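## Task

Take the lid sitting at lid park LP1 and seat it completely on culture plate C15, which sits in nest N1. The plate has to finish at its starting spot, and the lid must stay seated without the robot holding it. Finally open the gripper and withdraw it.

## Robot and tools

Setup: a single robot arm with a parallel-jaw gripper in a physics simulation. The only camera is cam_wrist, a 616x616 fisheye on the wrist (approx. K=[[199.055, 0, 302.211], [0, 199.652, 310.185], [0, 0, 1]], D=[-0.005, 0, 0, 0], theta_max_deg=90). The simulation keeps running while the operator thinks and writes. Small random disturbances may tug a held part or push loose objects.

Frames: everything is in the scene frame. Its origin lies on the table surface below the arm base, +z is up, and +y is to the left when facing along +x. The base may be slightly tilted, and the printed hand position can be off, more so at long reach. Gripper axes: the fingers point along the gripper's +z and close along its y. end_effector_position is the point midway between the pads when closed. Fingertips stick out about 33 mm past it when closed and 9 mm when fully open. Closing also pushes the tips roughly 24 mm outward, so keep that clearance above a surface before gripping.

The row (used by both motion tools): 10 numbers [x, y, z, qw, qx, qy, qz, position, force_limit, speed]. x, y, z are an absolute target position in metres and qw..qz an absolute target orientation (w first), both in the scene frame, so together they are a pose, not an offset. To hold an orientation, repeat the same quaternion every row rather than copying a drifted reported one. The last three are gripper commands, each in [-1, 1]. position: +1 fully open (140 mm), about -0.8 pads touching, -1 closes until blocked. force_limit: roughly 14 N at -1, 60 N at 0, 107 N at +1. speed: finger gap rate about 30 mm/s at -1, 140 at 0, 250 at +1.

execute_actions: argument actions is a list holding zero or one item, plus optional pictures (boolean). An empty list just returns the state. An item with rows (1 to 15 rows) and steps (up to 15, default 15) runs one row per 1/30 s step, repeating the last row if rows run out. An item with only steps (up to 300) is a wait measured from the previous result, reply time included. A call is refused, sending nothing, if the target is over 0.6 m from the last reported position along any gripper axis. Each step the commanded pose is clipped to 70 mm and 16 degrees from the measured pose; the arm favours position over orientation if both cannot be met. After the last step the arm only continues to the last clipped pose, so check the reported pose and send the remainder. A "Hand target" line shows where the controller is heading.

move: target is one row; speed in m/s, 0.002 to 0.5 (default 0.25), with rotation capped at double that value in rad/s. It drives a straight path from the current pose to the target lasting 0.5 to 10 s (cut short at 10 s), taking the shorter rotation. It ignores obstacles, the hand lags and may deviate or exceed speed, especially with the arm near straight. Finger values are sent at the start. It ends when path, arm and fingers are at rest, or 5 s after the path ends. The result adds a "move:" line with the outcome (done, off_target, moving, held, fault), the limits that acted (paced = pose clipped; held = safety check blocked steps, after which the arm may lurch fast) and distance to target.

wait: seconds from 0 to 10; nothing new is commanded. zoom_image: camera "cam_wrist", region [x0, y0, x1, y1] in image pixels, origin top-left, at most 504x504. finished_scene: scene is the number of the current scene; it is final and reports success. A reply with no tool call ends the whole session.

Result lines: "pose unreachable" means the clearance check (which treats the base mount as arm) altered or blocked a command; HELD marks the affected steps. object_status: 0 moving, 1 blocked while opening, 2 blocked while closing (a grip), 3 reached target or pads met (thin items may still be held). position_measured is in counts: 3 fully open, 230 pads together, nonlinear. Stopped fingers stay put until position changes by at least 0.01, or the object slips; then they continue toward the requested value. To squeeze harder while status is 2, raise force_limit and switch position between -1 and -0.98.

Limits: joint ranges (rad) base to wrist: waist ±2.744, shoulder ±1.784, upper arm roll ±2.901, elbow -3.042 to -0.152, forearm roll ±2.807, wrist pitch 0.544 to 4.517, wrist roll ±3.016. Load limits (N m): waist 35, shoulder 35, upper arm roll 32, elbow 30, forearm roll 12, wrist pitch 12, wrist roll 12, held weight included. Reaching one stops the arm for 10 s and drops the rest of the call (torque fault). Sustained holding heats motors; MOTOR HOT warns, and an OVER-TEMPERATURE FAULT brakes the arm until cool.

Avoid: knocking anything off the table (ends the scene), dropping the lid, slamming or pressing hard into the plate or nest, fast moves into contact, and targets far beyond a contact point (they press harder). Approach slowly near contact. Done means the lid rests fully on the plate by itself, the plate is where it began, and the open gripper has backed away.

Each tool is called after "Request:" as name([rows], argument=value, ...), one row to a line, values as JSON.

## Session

Request:
move(target=[0.45, 0.0, 0.33, 0, 0, 1, 0, 1, 0, 1])

Scene clock: 4.40 s of 6000.00 s.
end_effector_position=(+0.4506, +0.0022, +0.3300) position_measured=3 object_status=3 end_effector_quat_wxyz=(+0.006, -0.011, +1.000, +0.000)
Joint positions: [-1.253 -0.723  0.943 -2.139  0.572  1.655  1.064]
Joint velocities: [-0.     0.     0.001  0.001  0.001 -0.008  0.028]
Hand target: +0.450, +0.005, +0.330; +0.005, -0.004, +1.000, +0.003
Off the commanded pose: 0.002 m, 1 deg.
move: done

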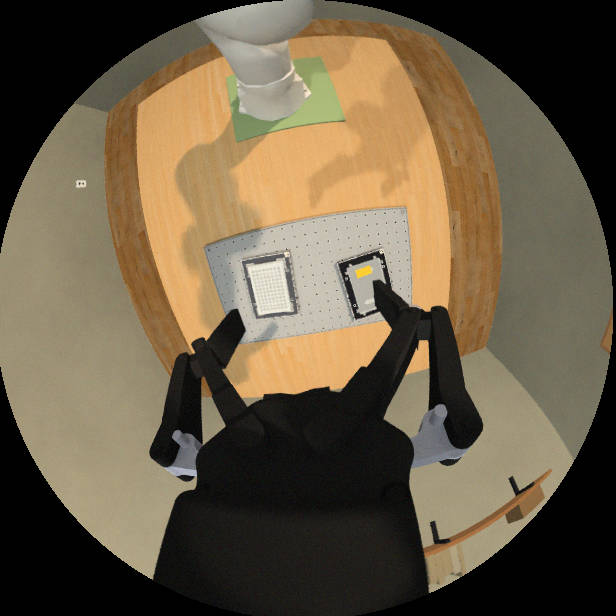

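Request:
zoom_image(camera="cam_wrist", region=[190, 200, 430, 400])

Region (190, 200, 430, 400) of cam_wrist's 616x616 image, scaled by 2.100, with more detail than that image has.

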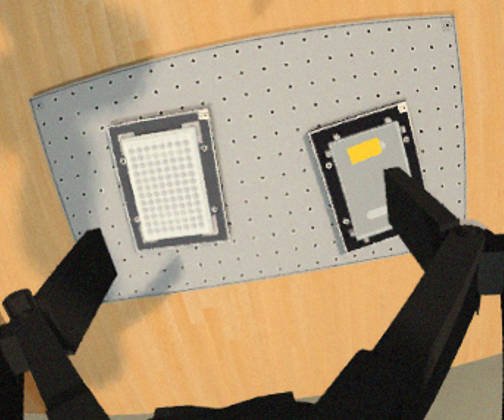

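Request:
move(target=[0.53, 0.127, 0.13, 0, -0.0523, 0.9986, 0, 1, 0, 1], speed=0.3)

Request:
zoom_image(camera="cam_wrist", region=[190, 200, 430, 400])

Scene clock: 17.77 s of 6000.00 s.
end_effector_position=(+0.5252, +0.1313, +0.1305) position_measured=3 object_status=3 end_effector_quat_wxyz=(-0.002, -0.056, +0.998, +0.004)
Joint positions: [-1.556 -0.725  1.647 -2.14   0.837  2.023  1.133]
Joint velocities: [ 0.001 -0.003  0.003  0.001  0.007  0.006  0.002]
Hand target: +0.528, +0.133, +0.131; +0.001, -0.052, +0.999, +0.005
Off the commanded pose: 0.006 m, 1 deg.
After step 90, 8.83 s passed at rest.
move: off_target

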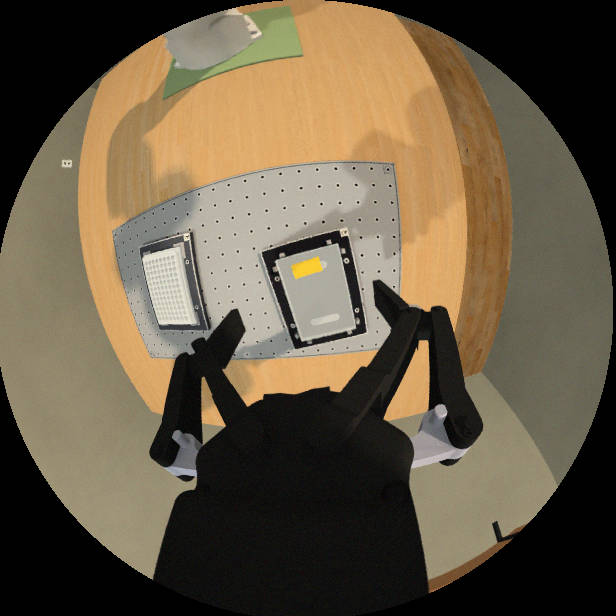

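Region (190, 200, 430, 400) of cam_wrist's 616x616 image, scaled by 2.100, with more detail than that image has.

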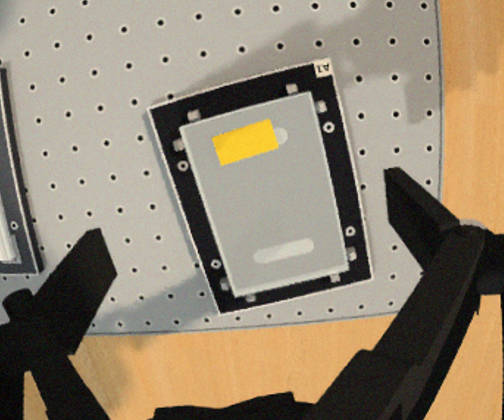

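Request:
move(target=[0.546, 0.1453, 0.09, 0, -0.0698, 0.9976, 0, 1, 0, 1], speed=0.15)

Request:
zoom_image(camera="cam_wrist", region=[190, 200, 430, 400])

Scene clock: 24.70 s of 6000.00 s.
end_effector_position=(+0.5433, +0.1448, +0.0898) position_measured=3 object_status=3 end_effector_quat_wxyz=(-0.003, -0.066, +0.998, -0.001)
Joint positions: [-1.676 -0.769  1.803 -2.084  0.885  2.078  1.121]
Joint velocities: [-0.002  0.     0.004  0.001  0.     0.011 -0.004]
Hand target: +0.546, +0.146, +0.090; +0.000, -0.070, +0.998, +0.001
Off the commanded pose: 0.003 m, 1 deg.
After step 90, 3.00 s passed at rest.
move: done

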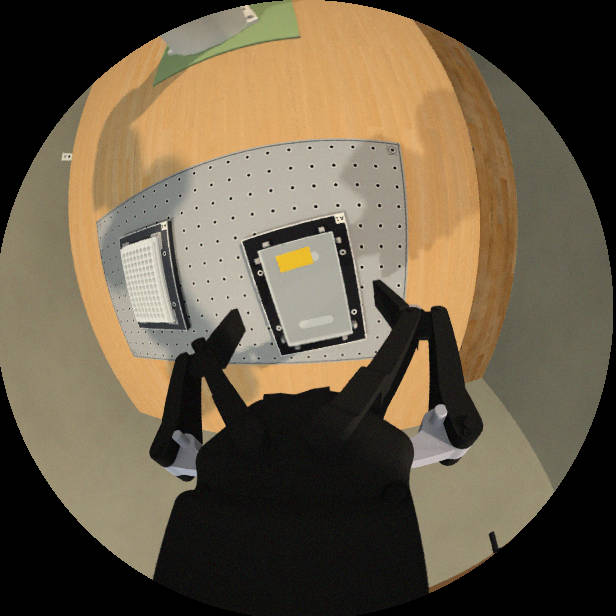

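Region (190, 200, 430, 400) of cam_wrist's 616x616 image, scaled by 2.100, with more detail than that image has.

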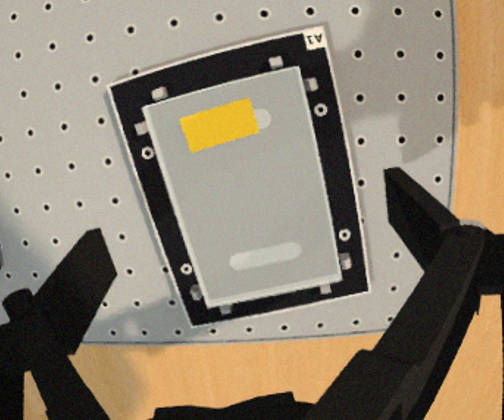

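Request:
move(target=[0.5465, 0.147, 0.066, 0, -0.0698, 0.9976, 0, 1, 0, 1], speed=0.06)

Scene clock: 31.20 s of 6000.00 s.
end_effector_position=(+0.5451, +0.1473, +0.0666) position_measured=3 object_status=3 end_effector_quat_wxyz=(-0.002, -0.067, +0.998, -0.001)
Joint positions: [-1.714 -0.786  1.865 -2.084  0.916  2.118  1.109]
Joint velocities: [-0.005  0.001  0.006  0.     0.     0.016 -0.005]
Hand target: +0.546, +0.147, +0.066; +0.000, -0.070, +0.998, +0.000
Off the commanded pose: 0.002 m, 0 deg.
After step 90, 2.67 s passed at rest.
move: done

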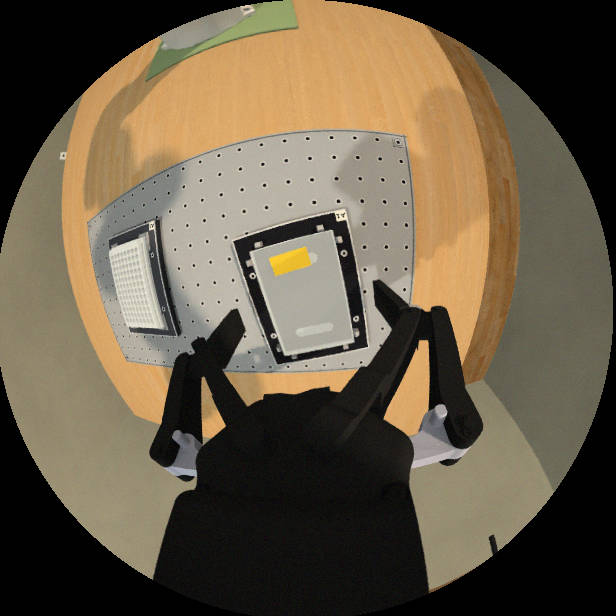

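Request:
execute_actions([
  {"rows": [[0.5465, 0.147, 0.066, 0, -0.0698, 0.9976, 0, -1, 0.0, 0.3]], "steps": 15},
], pictures=false)

Scene clock: 33.13 s of 6000.00 s.
end_effector_position=(+0.5462, +0.1475, +0.0671) position_measured=105 object_status=0 end_effector_quat_wxyz=(-0.001, -0.069, +0.998, -0.000)
Joint positions: [-1.715 -0.784  1.866 -2.084  0.916  2.121  1.106]
Joint velocities: [-0.    -0.    -0.002 -0.001 -0.001 -0.    -0.001]
Hand target: +0.547, +0.147, +0.066; -0.000, -0.070, +0.998, +0.000
Off the commanded pose: 0.001 m, 0 deg.
Steps of this call (steps 1 to 43: nothing new was sent; steps 44 to 58: all 15 steps of this action). Readings (end_effector_position | what the end effector reports):
44: (+0.5458, +0.1470, +0.0666) | position_measured=3 object_status=0
45: (+0.5458, +0.1470, +0.0666) | position_measured=10 object_status=0
47: (+0.5459, +0.1469, +0.0666) | position_measured=29 object_status=0
51: (+0.5459, +0.1468, +0.0665) | position_measured=66 object_status=0
58: the state above

Request:
execute_actions([
  {"rows": [[0.5465, 0.147, 0.066, 0, -0.0698, 0.9976, 0, -1, 0.0, 0.3]], "steps": 6},
], pictures=false)

Scene clock: 34.50 s of 6000.00 s.
end_effector_position=(+0.5462, +0.1475, +0.0671) position_measured=105 object_status=2 end_effector_quat_wxyz=(-0.001, -0.069, +0.998, -0.000)
Joint positions: [-1.715 -0.784  1.866 -2.084  0.916  2.121  1.106]
Joint velocities: [ 0.001 -0.001  0.     0.    -0.001  0.    -0.   ]
Hand target: +0.547, +0.147, +0.066; -0.000, -0.070, +0.998, -0.000
Off the commanded pose: 0.001 m, 0 deg.
Steps of this call (steps 1 to 35: nothing new was sent; steps 36 to 41: all 6 steps of this action). Readings (end_effector_position | what the end effector reports):
36: (+0.5462, +0.1475, +0.0671) | position_measured=105 object_status=2
37: (+0.5462, +0.1475, +0.0671) | position_measured=105 object_status=2
39: (+0.5462, +0.1475, +0.0671) | position_measured=105 object_status=2
41: the state above

Request:
move(target=[0.5462, 0.1475, 0.0873, 0, -0.0698, 0.9976, 0, -1, 0.0, 0.3], speed=0.05)

Request:
zoom_image(camera="cam_wrist", region=[190, 200, 430, 400])

Scene clock: 37.37 s of 6000.00 s.
end_effector_position=(+0.5473, +0.1470, +0.0864) position_measured=105 object_status=2 end_effector_quat_wxyz=(+0.002, -0.071, +0.997, +0.001)
Joint positions: [-1.685 -0.769  1.818 -2.082  0.894  2.095  1.109]
Joint velocities: [ 0.005 -0.001 -0.004 -0.    -0.001 -0.016  0.002]
Hand target: +0.546, +0.147, +0.087; -0.000, -0.070, +0.998, -0.000
Off the commanded pose: 0.002 m, 0 deg.
move: done

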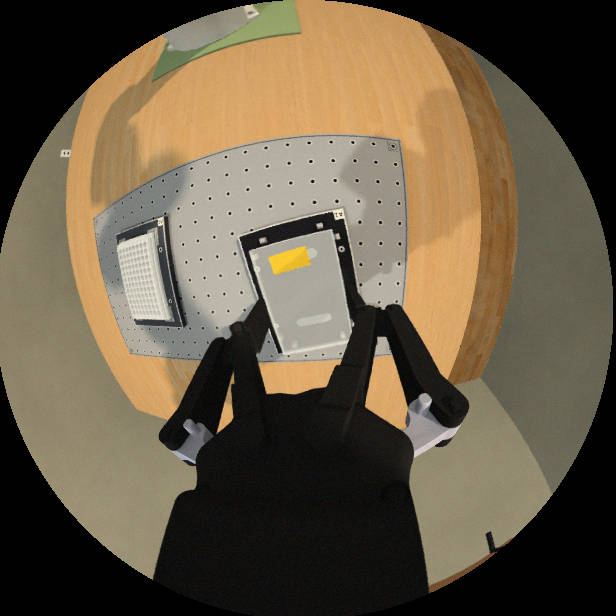

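Region (190, 200, 430, 400) of cam_wrist's 616x616 image, scaled by 2.100, with more detail than that image has.

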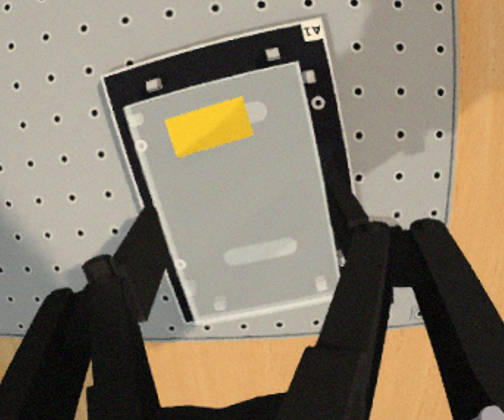

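Request:
zoom_image(camera="cam_wrist", region=[230, 195, 370, 285])

Region (230, 195, 370, 285) of cam_wrist's 616x616 image, scaled by 3.600, with more detail than that image has; it fills the top 324 rows of this view, and the rest is white.

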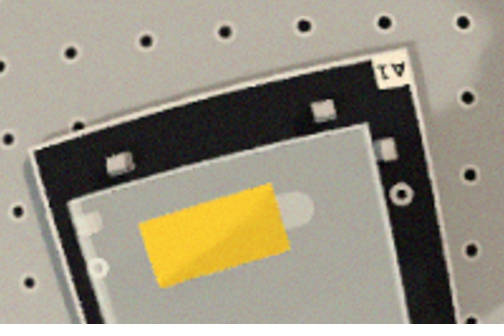

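Request:
move(target=[0.53, 0.08, 0.15, 0, -0.04, 0.9992, 0, -1, 0.0, 0.3], speed=0.2)

Request:
move(target=[0.50, -0.075, 0.13, 0, 0, 1, 0, -1, 0.0, 0.3], speed=0.2)

Request:
zoom_image(camera="cam_wrist", region=[190, 200, 430, 400])

Scene clock: 44.83 s of 6000.00 s.
end_effector_position=(+0.5339, +0.0792, +0.1499) position_measured=105 object_status=2 end_effector_quat_wxyz=(+0.003, -0.037, +0.999, -0.001)
Joint positions: [-1.602 -0.696  1.594 -2.144  0.788  2.019  1.103]
Joint velocities: [ 0.     0.004 -0.001  0.001 -0.004 -0.005 -0.002]
Hand target: +0.531, +0.078, +0.150; +0.000, -0.040, +0.999, -0.002
Off the commanded pose: 0.004 m, 1 deg.
After step 90, 3.40 s passed at rest.
move: off_target

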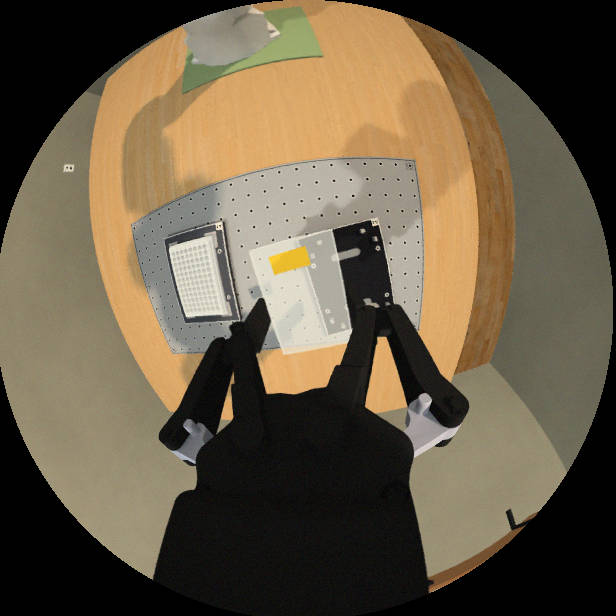

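Scene clock: 46.33 s of 6000.00 s.
end_effector_position=(+0.5035, -0.0762, +0.1308) position_measured=105 object_status=2 end_effector_quat_wxyz=(+0.002, +0.009, +1.000, +0.000)
Joint positions: [-1.8   -0.608  1.561 -2.271  0.736  2.123  0.917]
Joint velocities: [-0.002  0.    -0.     0.001 -0.     0.005 -0.026]
Hand target: +0.503, -0.077, +0.130; +0.002, +0.000, +1.000, -0.002
Off the commanded pose: 0.004 m, 1 deg.
move: off_target

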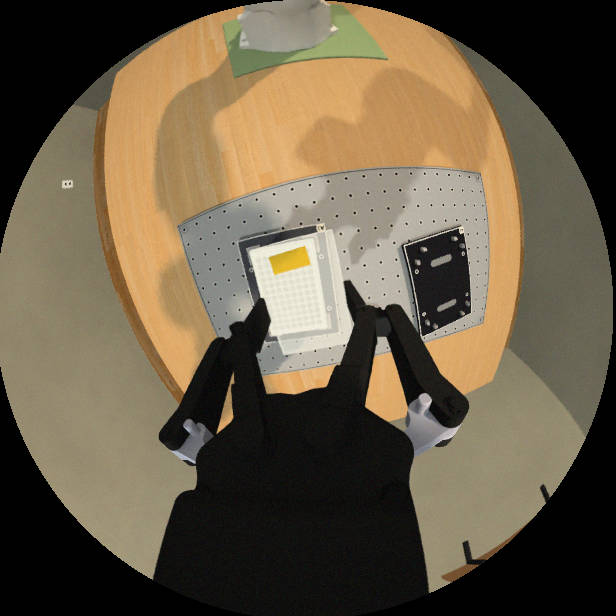

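Region (190, 200, 430, 400) of cam_wrist's 616x616 image, scaled by 2.100, with more detail than that image has.

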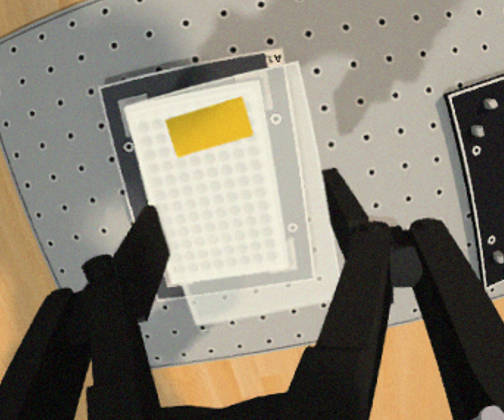

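Request:
move(target=[0.5055, -0.0892, 0.0873, 0, 0.01745, 0.99985, 0, -1, 0.0, 0.3], speed=0.06)

Request:
zoom_image(camera="cam_wrist", region=[230, 195, 370, 285])

Scene clock: 55.73 s of 6000.00 s.
end_effector_position=(+0.5046, -0.0885, +0.0878) position_measured=105 object_status=2 end_effector_quat_wxyz=(-0.002, +0.020, +1.000, +0.000)
Joint positions: [-1.948 -0.613  1.724 -2.278  0.783  2.207  0.896]
Joint velocities: [-0.003  0.004  0.005 -0.001  0.001  0.016 -0.005]
Hand target: +0.506, -0.089, +0.088; +0.001, +0.018, +1.000, +0.000
Off the commanded pose: 0.001 m, 0 deg.
After step 90, 5.23 s passed at rest.
move: done

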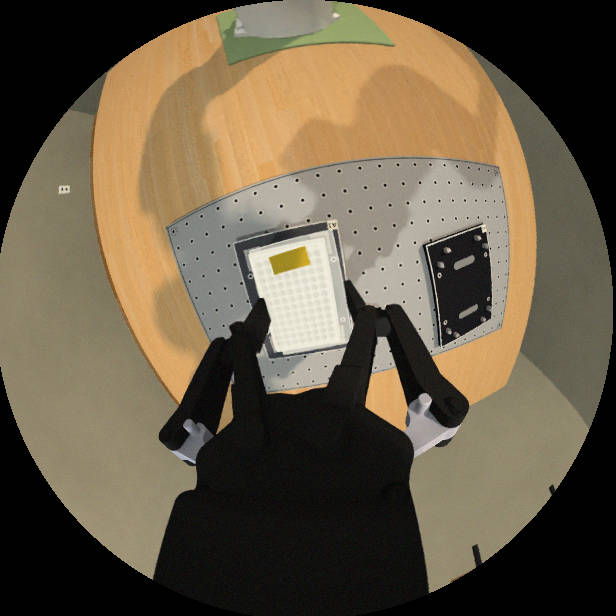

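Region (230, 195, 370, 285) of cam_wrist's 616x616 image, scaled by 3.600, with more detail than that image has; it fills the top 324 rows of this view, and the rest is white.

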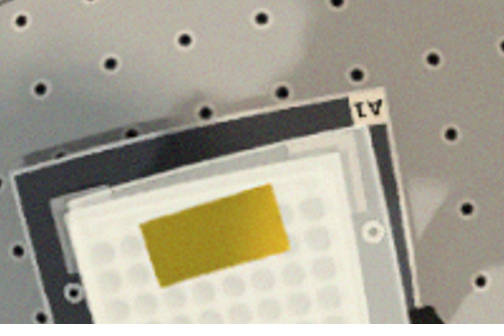

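Request:
move(target=[0.5111, -0.0995, 0.0873, 0, 0.0427, 0.9991, 0, -1, 0.0, 0.3], speed=0.03)

Request:
zoom_image(camera="cam_wrist", region=[230, 195, 370, 285])

Scene clock: 72.10 s of 6000.00 s.
end_effector_position=(+0.5108, -0.1014, +0.0878) position_measured=105 object_status=2 end_effector_quat_wxyz=(+0.001, +0.037, +0.999, -0.002)
Joint positions: [-1.997 -0.622  1.746 -2.256  0.787  2.207  0.91 ]
Joint velocities: [-0.007  0.001  0.007  0.001  0.    -0.001  0.017]
Hand target: +0.511, -0.100, +0.087; +0.000, +0.043, +0.999, -0.000
Off the commanded pose: 0.002 m, 1 deg.
After step 90, 12.37 s passed at rest.
move: done

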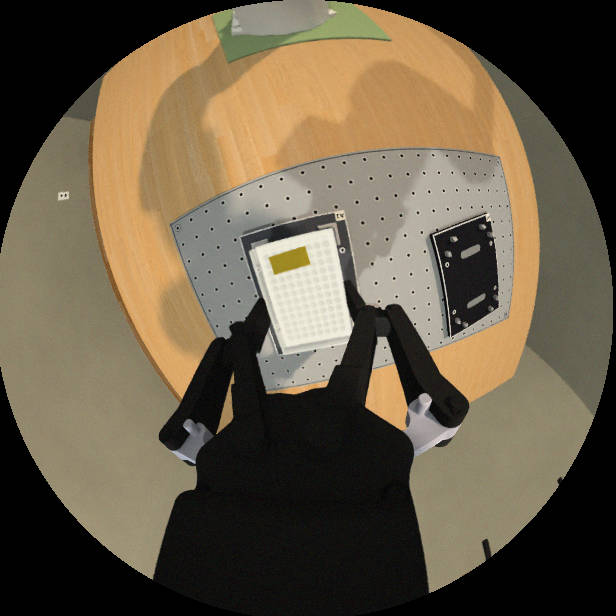

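Region (230, 195, 370, 285) of cam_wrist's 616x616 image, scaled by 3.600, with more detail than that image has; it fills the top 324 rows of this view, and the rest is white.

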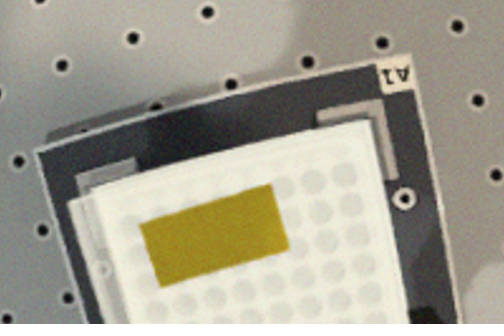

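Request:
execute_actions([
  {"rows": [[0.5112, -0.1005, 0.0873, 0, 0.0489, 0.9988, 0, -1, 0.0, 0.3]], "steps": 15},
], pictures=false)

Scene clock: 79.53 s of 6000.00 s.
end_effector_position=(+0.5107, -0.1021, +0.0876) position_measured=105 object_status=2 end_effector_quat_wxyz=(+0.000, +0.044, +0.999, -0.002)
Joint positions: [-2.    -0.623  1.748 -2.255  0.787  2.206  0.923]
Joint velocities: [ 0.001  0.     0.002 -0.001  0.001 -0.001  0.007]
Hand target: +0.511, -0.100, +0.087; +0.000, +0.049, +0.999, -0.000
Off the commanded pose: 0.002 m, 1 deg.
Steps of this call (steps 1 to 90: nothing new was sent; then 3.93 s passed at rest; steps 91 to 105: all 15 steps of this action). Readings (end_effector_position | what the end effector reports):
91: (+0.5109, -0.1012, +0.0877) | position_measured=105 object_status=2
92: (+0.5109, -0.1015, +0.0877) | position_measured=105 object_status=2
94: (+0.5108, -0.1019, +0.0877) | position_measured=105 object_status=2
98: (+0.5107, -0.1022, +0.0877) | position_measured=105 object_status=2
105: the state above

Request:
execute_actions([
  {"rows": [[0.5112, -0.1005, 0.085, 0, 0.0489, 0.9988, 0, -1, 0.0, 0.3], [0.5112, -0.1005, 0.083, 0, 0.0489, 0.9988, 0, -1, 0.0, 0.3], [0.5112, -0.1005, 0.081, 0, 0.0489, 0.9988, 0, -1, 0.0, 0.3], [0.5112, -0.1005, 0.0795, 0, 0.0489, 0.9988, 0, -1, 0.0, 0.3], [0.5112, -0.1005, 0.078, 0, 0.0489, 0.9988, 0, -1, 0.0, 0.3]], "steps": 15},
], pictures=false)

Scene clock: 82.13 s of 6000.00 s.
end_effector_position=(+0.5104, -0.0999, +0.0787) position_measured=105 object_status=2 end_effector_quat_wxyz=(-0.002, +0.048, +0.999, +0.000)
Joint positions: [-2.022 -0.627  1.779 -2.255  0.799  2.216  0.926]
Joint velocities: [-0.004 -0.001  0.005  0.    -0.     0.009  0.001]
Hand target: +0.511, -0.100, +0.078; +0.000, +0.049, +0.999, +0.000
Off the commanded pose: 0.001 m, 0 deg.
Steps of this call (steps 1 to 63: nothing new was sent; steps 64 to 78: all 15 steps of this action). Readings (end_effector_position | what the end effector reports):
64: (+0.5107, -0.1019, +0.0872) | position_measured=105 object_status=2
65: (+0.5105, -0.1016, +0.0862) | position_measured=105 object_status=2
67: (+0.5101, -0.1008, +0.0836) | position_measured=105 object_status=2
71: (+0.5098, -0.0995, +0.0795) | position_measured=105 object_status=2
78: the state above

z = 0.0787, so it's past the rim level. Continue descending.

Request:
execute_actions([
  {"rows": [[0.5112, -0.1005, 0.0765, 0, 0.0489, 0.9988, 0, -1, 0.0, 0.3], [0.5112, -0.1005, 0.075, 0, 0.0489, 0.9988, 0, -1, 0.0, 0.3], [0.5112, -0.1005, 0.0735, 0, 0.0489, 0.9988, 0, -1, 0.0, 0.3], [0.5112, -0.1005, 0.072, 0, 0.0489, 0.9988, 0, -1, 0.0, 0.3]], "steps": 15},
], pictures=false)

Scene clock: 84.33 s of 6000.00 s.
end_effector_position=(+0.5112, -0.1004, +0.0778) position_measured=105 object_status=2 end_effector_quat_wxyz=(-0.001, +0.048, +0.999, +0.002)
Joint positions: [-2.031 -0.624  1.786 -2.253  0.801  2.218  0.924]
Joint velocities: [-0.002  0.    -0.    -0.    -0.001  0.001  0.   ]
Hand target: +0.511, -0.100, +0.072; -0.000, +0.049, +0.999, +0.000
Off the commanded pose: 0.006 m, 0 deg.
Steps of this call (steps 1 to 51: nothing new was sent; steps 52 to 66: all 15 steps of this action). Readings (end_effector_position | what the end effector reports):
52: (+0.5106, -0.1000, +0.0784) | position_measured=105 object_status=2
53: (+0.5107, -0.1001, +0.0779) | position_measured=105 object_status=2
55: (+0.5111, -0.1003, +0.0778) | position_measured=105 object_status=2
59: (+0.5111, -0.1004, +0.0778) | position_measured=105 object_status=2
66: the state above

Request:
execute_actions([
  {"rows": [[0.5112, -0.1004, 0.0781, 0, 0.0489, 0.9988, 0, 1, 0.0, 0.3]], "steps": 15},
])

Scene clock: 86.50 s of 6000.00 s.
end_effector_position=(+0.5112, -0.0992, +0.0782) position_measured=3 object_status=0 end_effector_quat_wxyz=(-0.001, +0.047, +0.999, +0.002)
Joint positions: [-2.025 -0.624  1.783 -2.254  0.801  2.219  0.924]
Joint velocities: [ 0.002 -0.001  0.001 -0.001  0.001 -0.    -0.   ]
Hand target: +0.511, -0.100, +0.078; -0.000, +0.049, +0.999, +0.000
Off the commanded pose: 0.001 m, 0 deg.
Steps of this call (steps 1 to 50: nothing new was sent; steps 51 to 65: all 15 steps of this action). Readings (end_effector_position | what the end effector reports):
51: (+0.5113, -0.1005, +0.0784) | position_measured=105 object_status=0
52: (+0.5113, -0.1003, +0.0785) | position_measured=105 object_status=0
54: (+0.5112, -0.0996, +0.0783) | position_measured=79 object_status=0
58: (+0.5112, -0.0991, +0.0782) | position_measured=42 object_status=0
65: the state above

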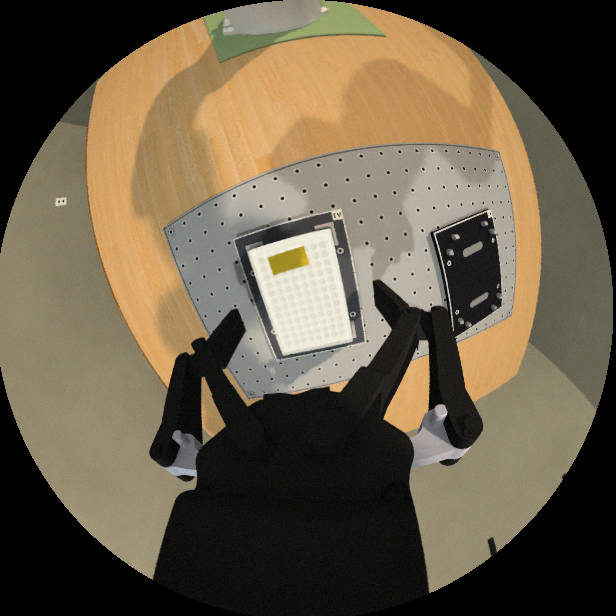

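Request:
move(target=[0.5112, -0.1004, 0.104, 0, 0.0489, 0.9988, 0, 1, 0.0, 1], speed=0.1)

Request:
execute_actions([
  {"rows": [[0.5112, -0.1004, 0.100, 0, 0.0489, 0.9988, 0, -1, 0.0, 1]], "steps": 15},
], pictures=false)

Scene clock: 89.67 s of 6000.00 s.
end_effector_position=(+0.5119, -0.1011, +0.1033) position_measured=3 object_status=3 end_effector_quat_wxyz=(+0.002, +0.047, +0.999, +0.000)
Joint positions: [-1.963 -0.617  1.697 -2.247  0.771  2.175  0.936]
Joint velocities: [ 0.002 -0.007 -0.006  0.    -0.002 -0.017  0.005]
Hand target: +0.511, -0.101, +0.104; -0.000, +0.049, +0.999, -0.000
Off the commanded pose: 0.001 m, 0 deg.
move: done

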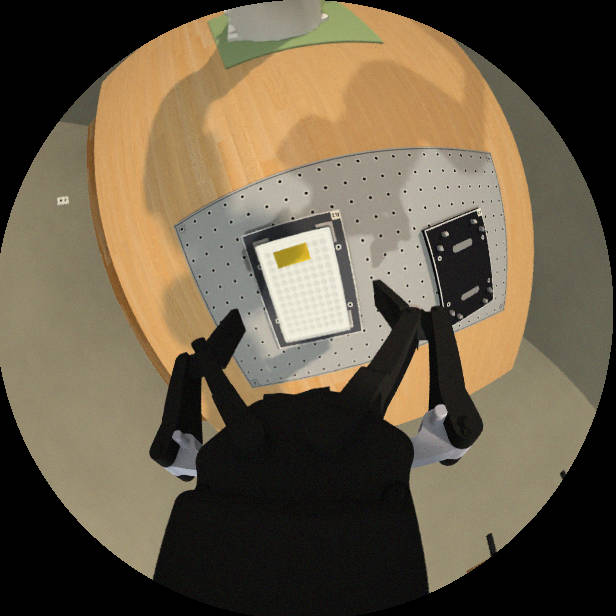

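Scene clock: 90.17 s of 6000.00 s.
end_effector_position=(+0.5109, -0.1005, +0.1006) position_measured=188 object_status=0 end_effector_quat_wxyz=(-0.001, +0.046, +0.999, -0.000)
Joint positions: [-1.969 -0.619  1.705 -2.247  0.771  2.174  0.936]
Joint velocities: [-0.001  0.001 -0.    -0.    -0.001  0.    -0.001]
Hand target: +0.511, -0.100, +0.100; +0.000, +0.049, +0.999, +0.000
Off the commanded pose: 0.001 m, 0 deg.
Steps of this call (steps 1 to 15: all 15 steps of this action). Readings (end_effector_position | what the end effector reports):
1: (+0.5118, -0.1011, +0.1029) | position_measured=3 object_status=0
2: (+0.5115, -0.1010, +0.1022) | position_measured=13 object_status=0
4: (+0.5111, -0.1007, +0.1013) | position_measured=40 object_status=0
8: (+0.5109, -0.1003, +0.1007) | position_measured=94 object_status=0
15: the state above

Request:
execute_actions([
  {"rows": [[0.5112, -0.1004, 0.100, 0, 0.0489, 0.9988, 0, -1, 0.0, 1], [0.5112, -0.1004, 0.100, 0, 0.0489, 0.9988, 0, -1, 0.0, 1], [0.5112, -0.1004, 0.100, 0, 0.0489, 0.9988, 0, -1, 0.0, 1], [0.5112, -0.1004, 0.098, 0, 0.0489, 0.9988, 0, -1, 0.0, 1], [0.5112, -0.1004, 0.096, 0, 0.0489, 0.9988, 0, -1, 0.0, 1], [0.5112, -0.1004, 0.094, 0, 0.0489, 0.9988, 0, -1, 0.0, 1], [0.5112, -0.1004, 0.092, 0, 0.0489, 0.9988, 0, -1, 0.0, 1], [0.5112, -0.1004, 0.090, 0, 0.0489, 0.9988, 0, -1, 0.0, 1], [0.5112, -0.1004, 0.088, 0, 0.0489, 0.9988, 0, -1, 0.0, 1], [0.5112, -0.1004, 0.086, 0, 0.0489, 0.9988, 0, -1, 0.0, 1]], "steps": 15},
], pictures=false)

Scene clock: 94.10 s of 6000.00 s.
end_effector_position=(+0.5104, -0.0996, +0.0907) position_measured=233 object_status=3 end_effector_quat_wxyz=(-0.002, +0.050, +0.999, +0.002)
Joint positions: [-1.996 -0.622  1.739 -2.248  0.786  2.188  0.935]
Joint velocities: [-0.012  0.012  0.005  0.     0.002 -0.002 -0.004]
Hand target: +0.511, -0.100, +0.086; +0.000, +0.049, +0.999, +0.000
Off the commanded pose: 0.005 m, 0 deg.
Steps of this call (steps 1 to 90: nothing new was sent; then 0.43 s passed at rest; steps 91 to 105: all 15 steps of this action). Readings (end_effector_position | what the end effector reports):
91: (+0.5108, -0.1005, +0.1006) | position_measured=233 object_status=3
92: (+0.5108, -0.1005, +0.1006) | position_measured=233 object_status=3
94: (+0.5108, -0.1005, +0.1002) | position_measured=233 object_status=3
98: (+0.5103, -0.0997, +0.0951) | position_measured=233 object_status=3
105: the state above

Request:
execute_actions([
  {"rows": [[0.5112, -0.1004, 0.086, 0, 0.0489, 0.9988, 0, -1, 0.0, 1]], "steps": 10},
], pictures=false)

Scene clock: 95.37 s of 6000.00 s.
end_effector_position=(+0.5104, -0.0997, +0.0907) position_measured=233 object_status=3 end_effector_quat_wxyz=(-0.002, +0.050, +0.999, +0.003)
Joint positions: [-1.997 -0.621  1.739 -2.248  0.786  2.188  0.934]
Joint velocities: [-0.001  0.001 -0.001 -0.    -0.     0.001  0.001]
Hand target: +0.511, -0.100, +0.086; -0.000, +0.049, +0.999, +0.000
Off the commanded pose: 0.005 m, 0 deg.
Steps of this call (steps 1 to 28: nothing new was sent; steps 29 to 38: all 10 steps of this action). Readings (end_effector_position | what the end effector reports):
29: (+0.5104, -0.0997, +0.0907) | position_measured=233 object_status=3
30: (+0.5104, -0.0997, +0.0907) | position_measured=233 object_status=3
32: (+0.5104, -0.0997, +0.0907) | position_measured=233 object_status=3
36: (+0.5104, -0.0997, +0.0907) | position_measured=233 object_status=3
38: the state above

Request:
move(target=[0.49, -0.08, 0.20, 0, 0.0489, 0.9988, 0, 1, 0.0, 1], speed=0.25)

Scene clock: 101.70 s of 6000.00 s.
end_effector_position=(+0.4912, -0.0816, +0.1995) position_measured=3 object_status=3 end_effector_quat_wxyz=(+0.001, +0.044, +0.999, -0.002)
Joint positions: [-1.654 -0.642  1.329 -2.232  0.675  1.96   0.996]
Joint velocities: [ 0.001 -0.007  0.    -0.001 -0.    -0.015  0.004]
Hand target: +0.489, -0.082, +0.199; -0.002, +0.048, +0.999, -0.001
Off the commanded pose: 0.002 m, 1 deg.
After step 90, 2.10 s passed at rest.
move: done

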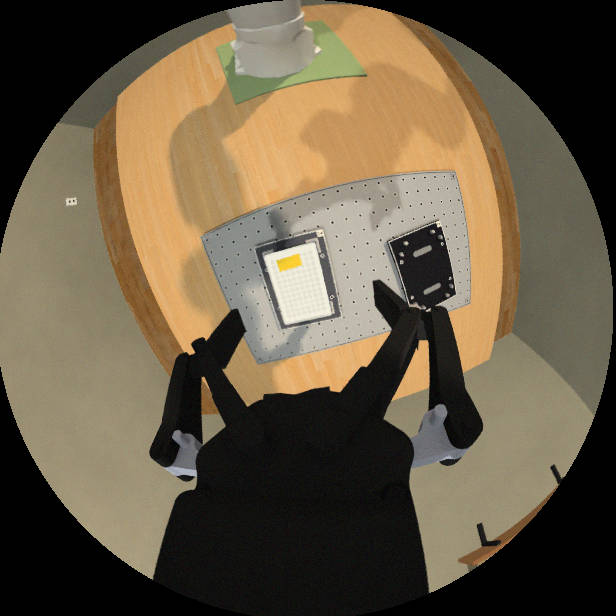

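Request:
finished_scene(scene=2)

The scene is finished: the task was done.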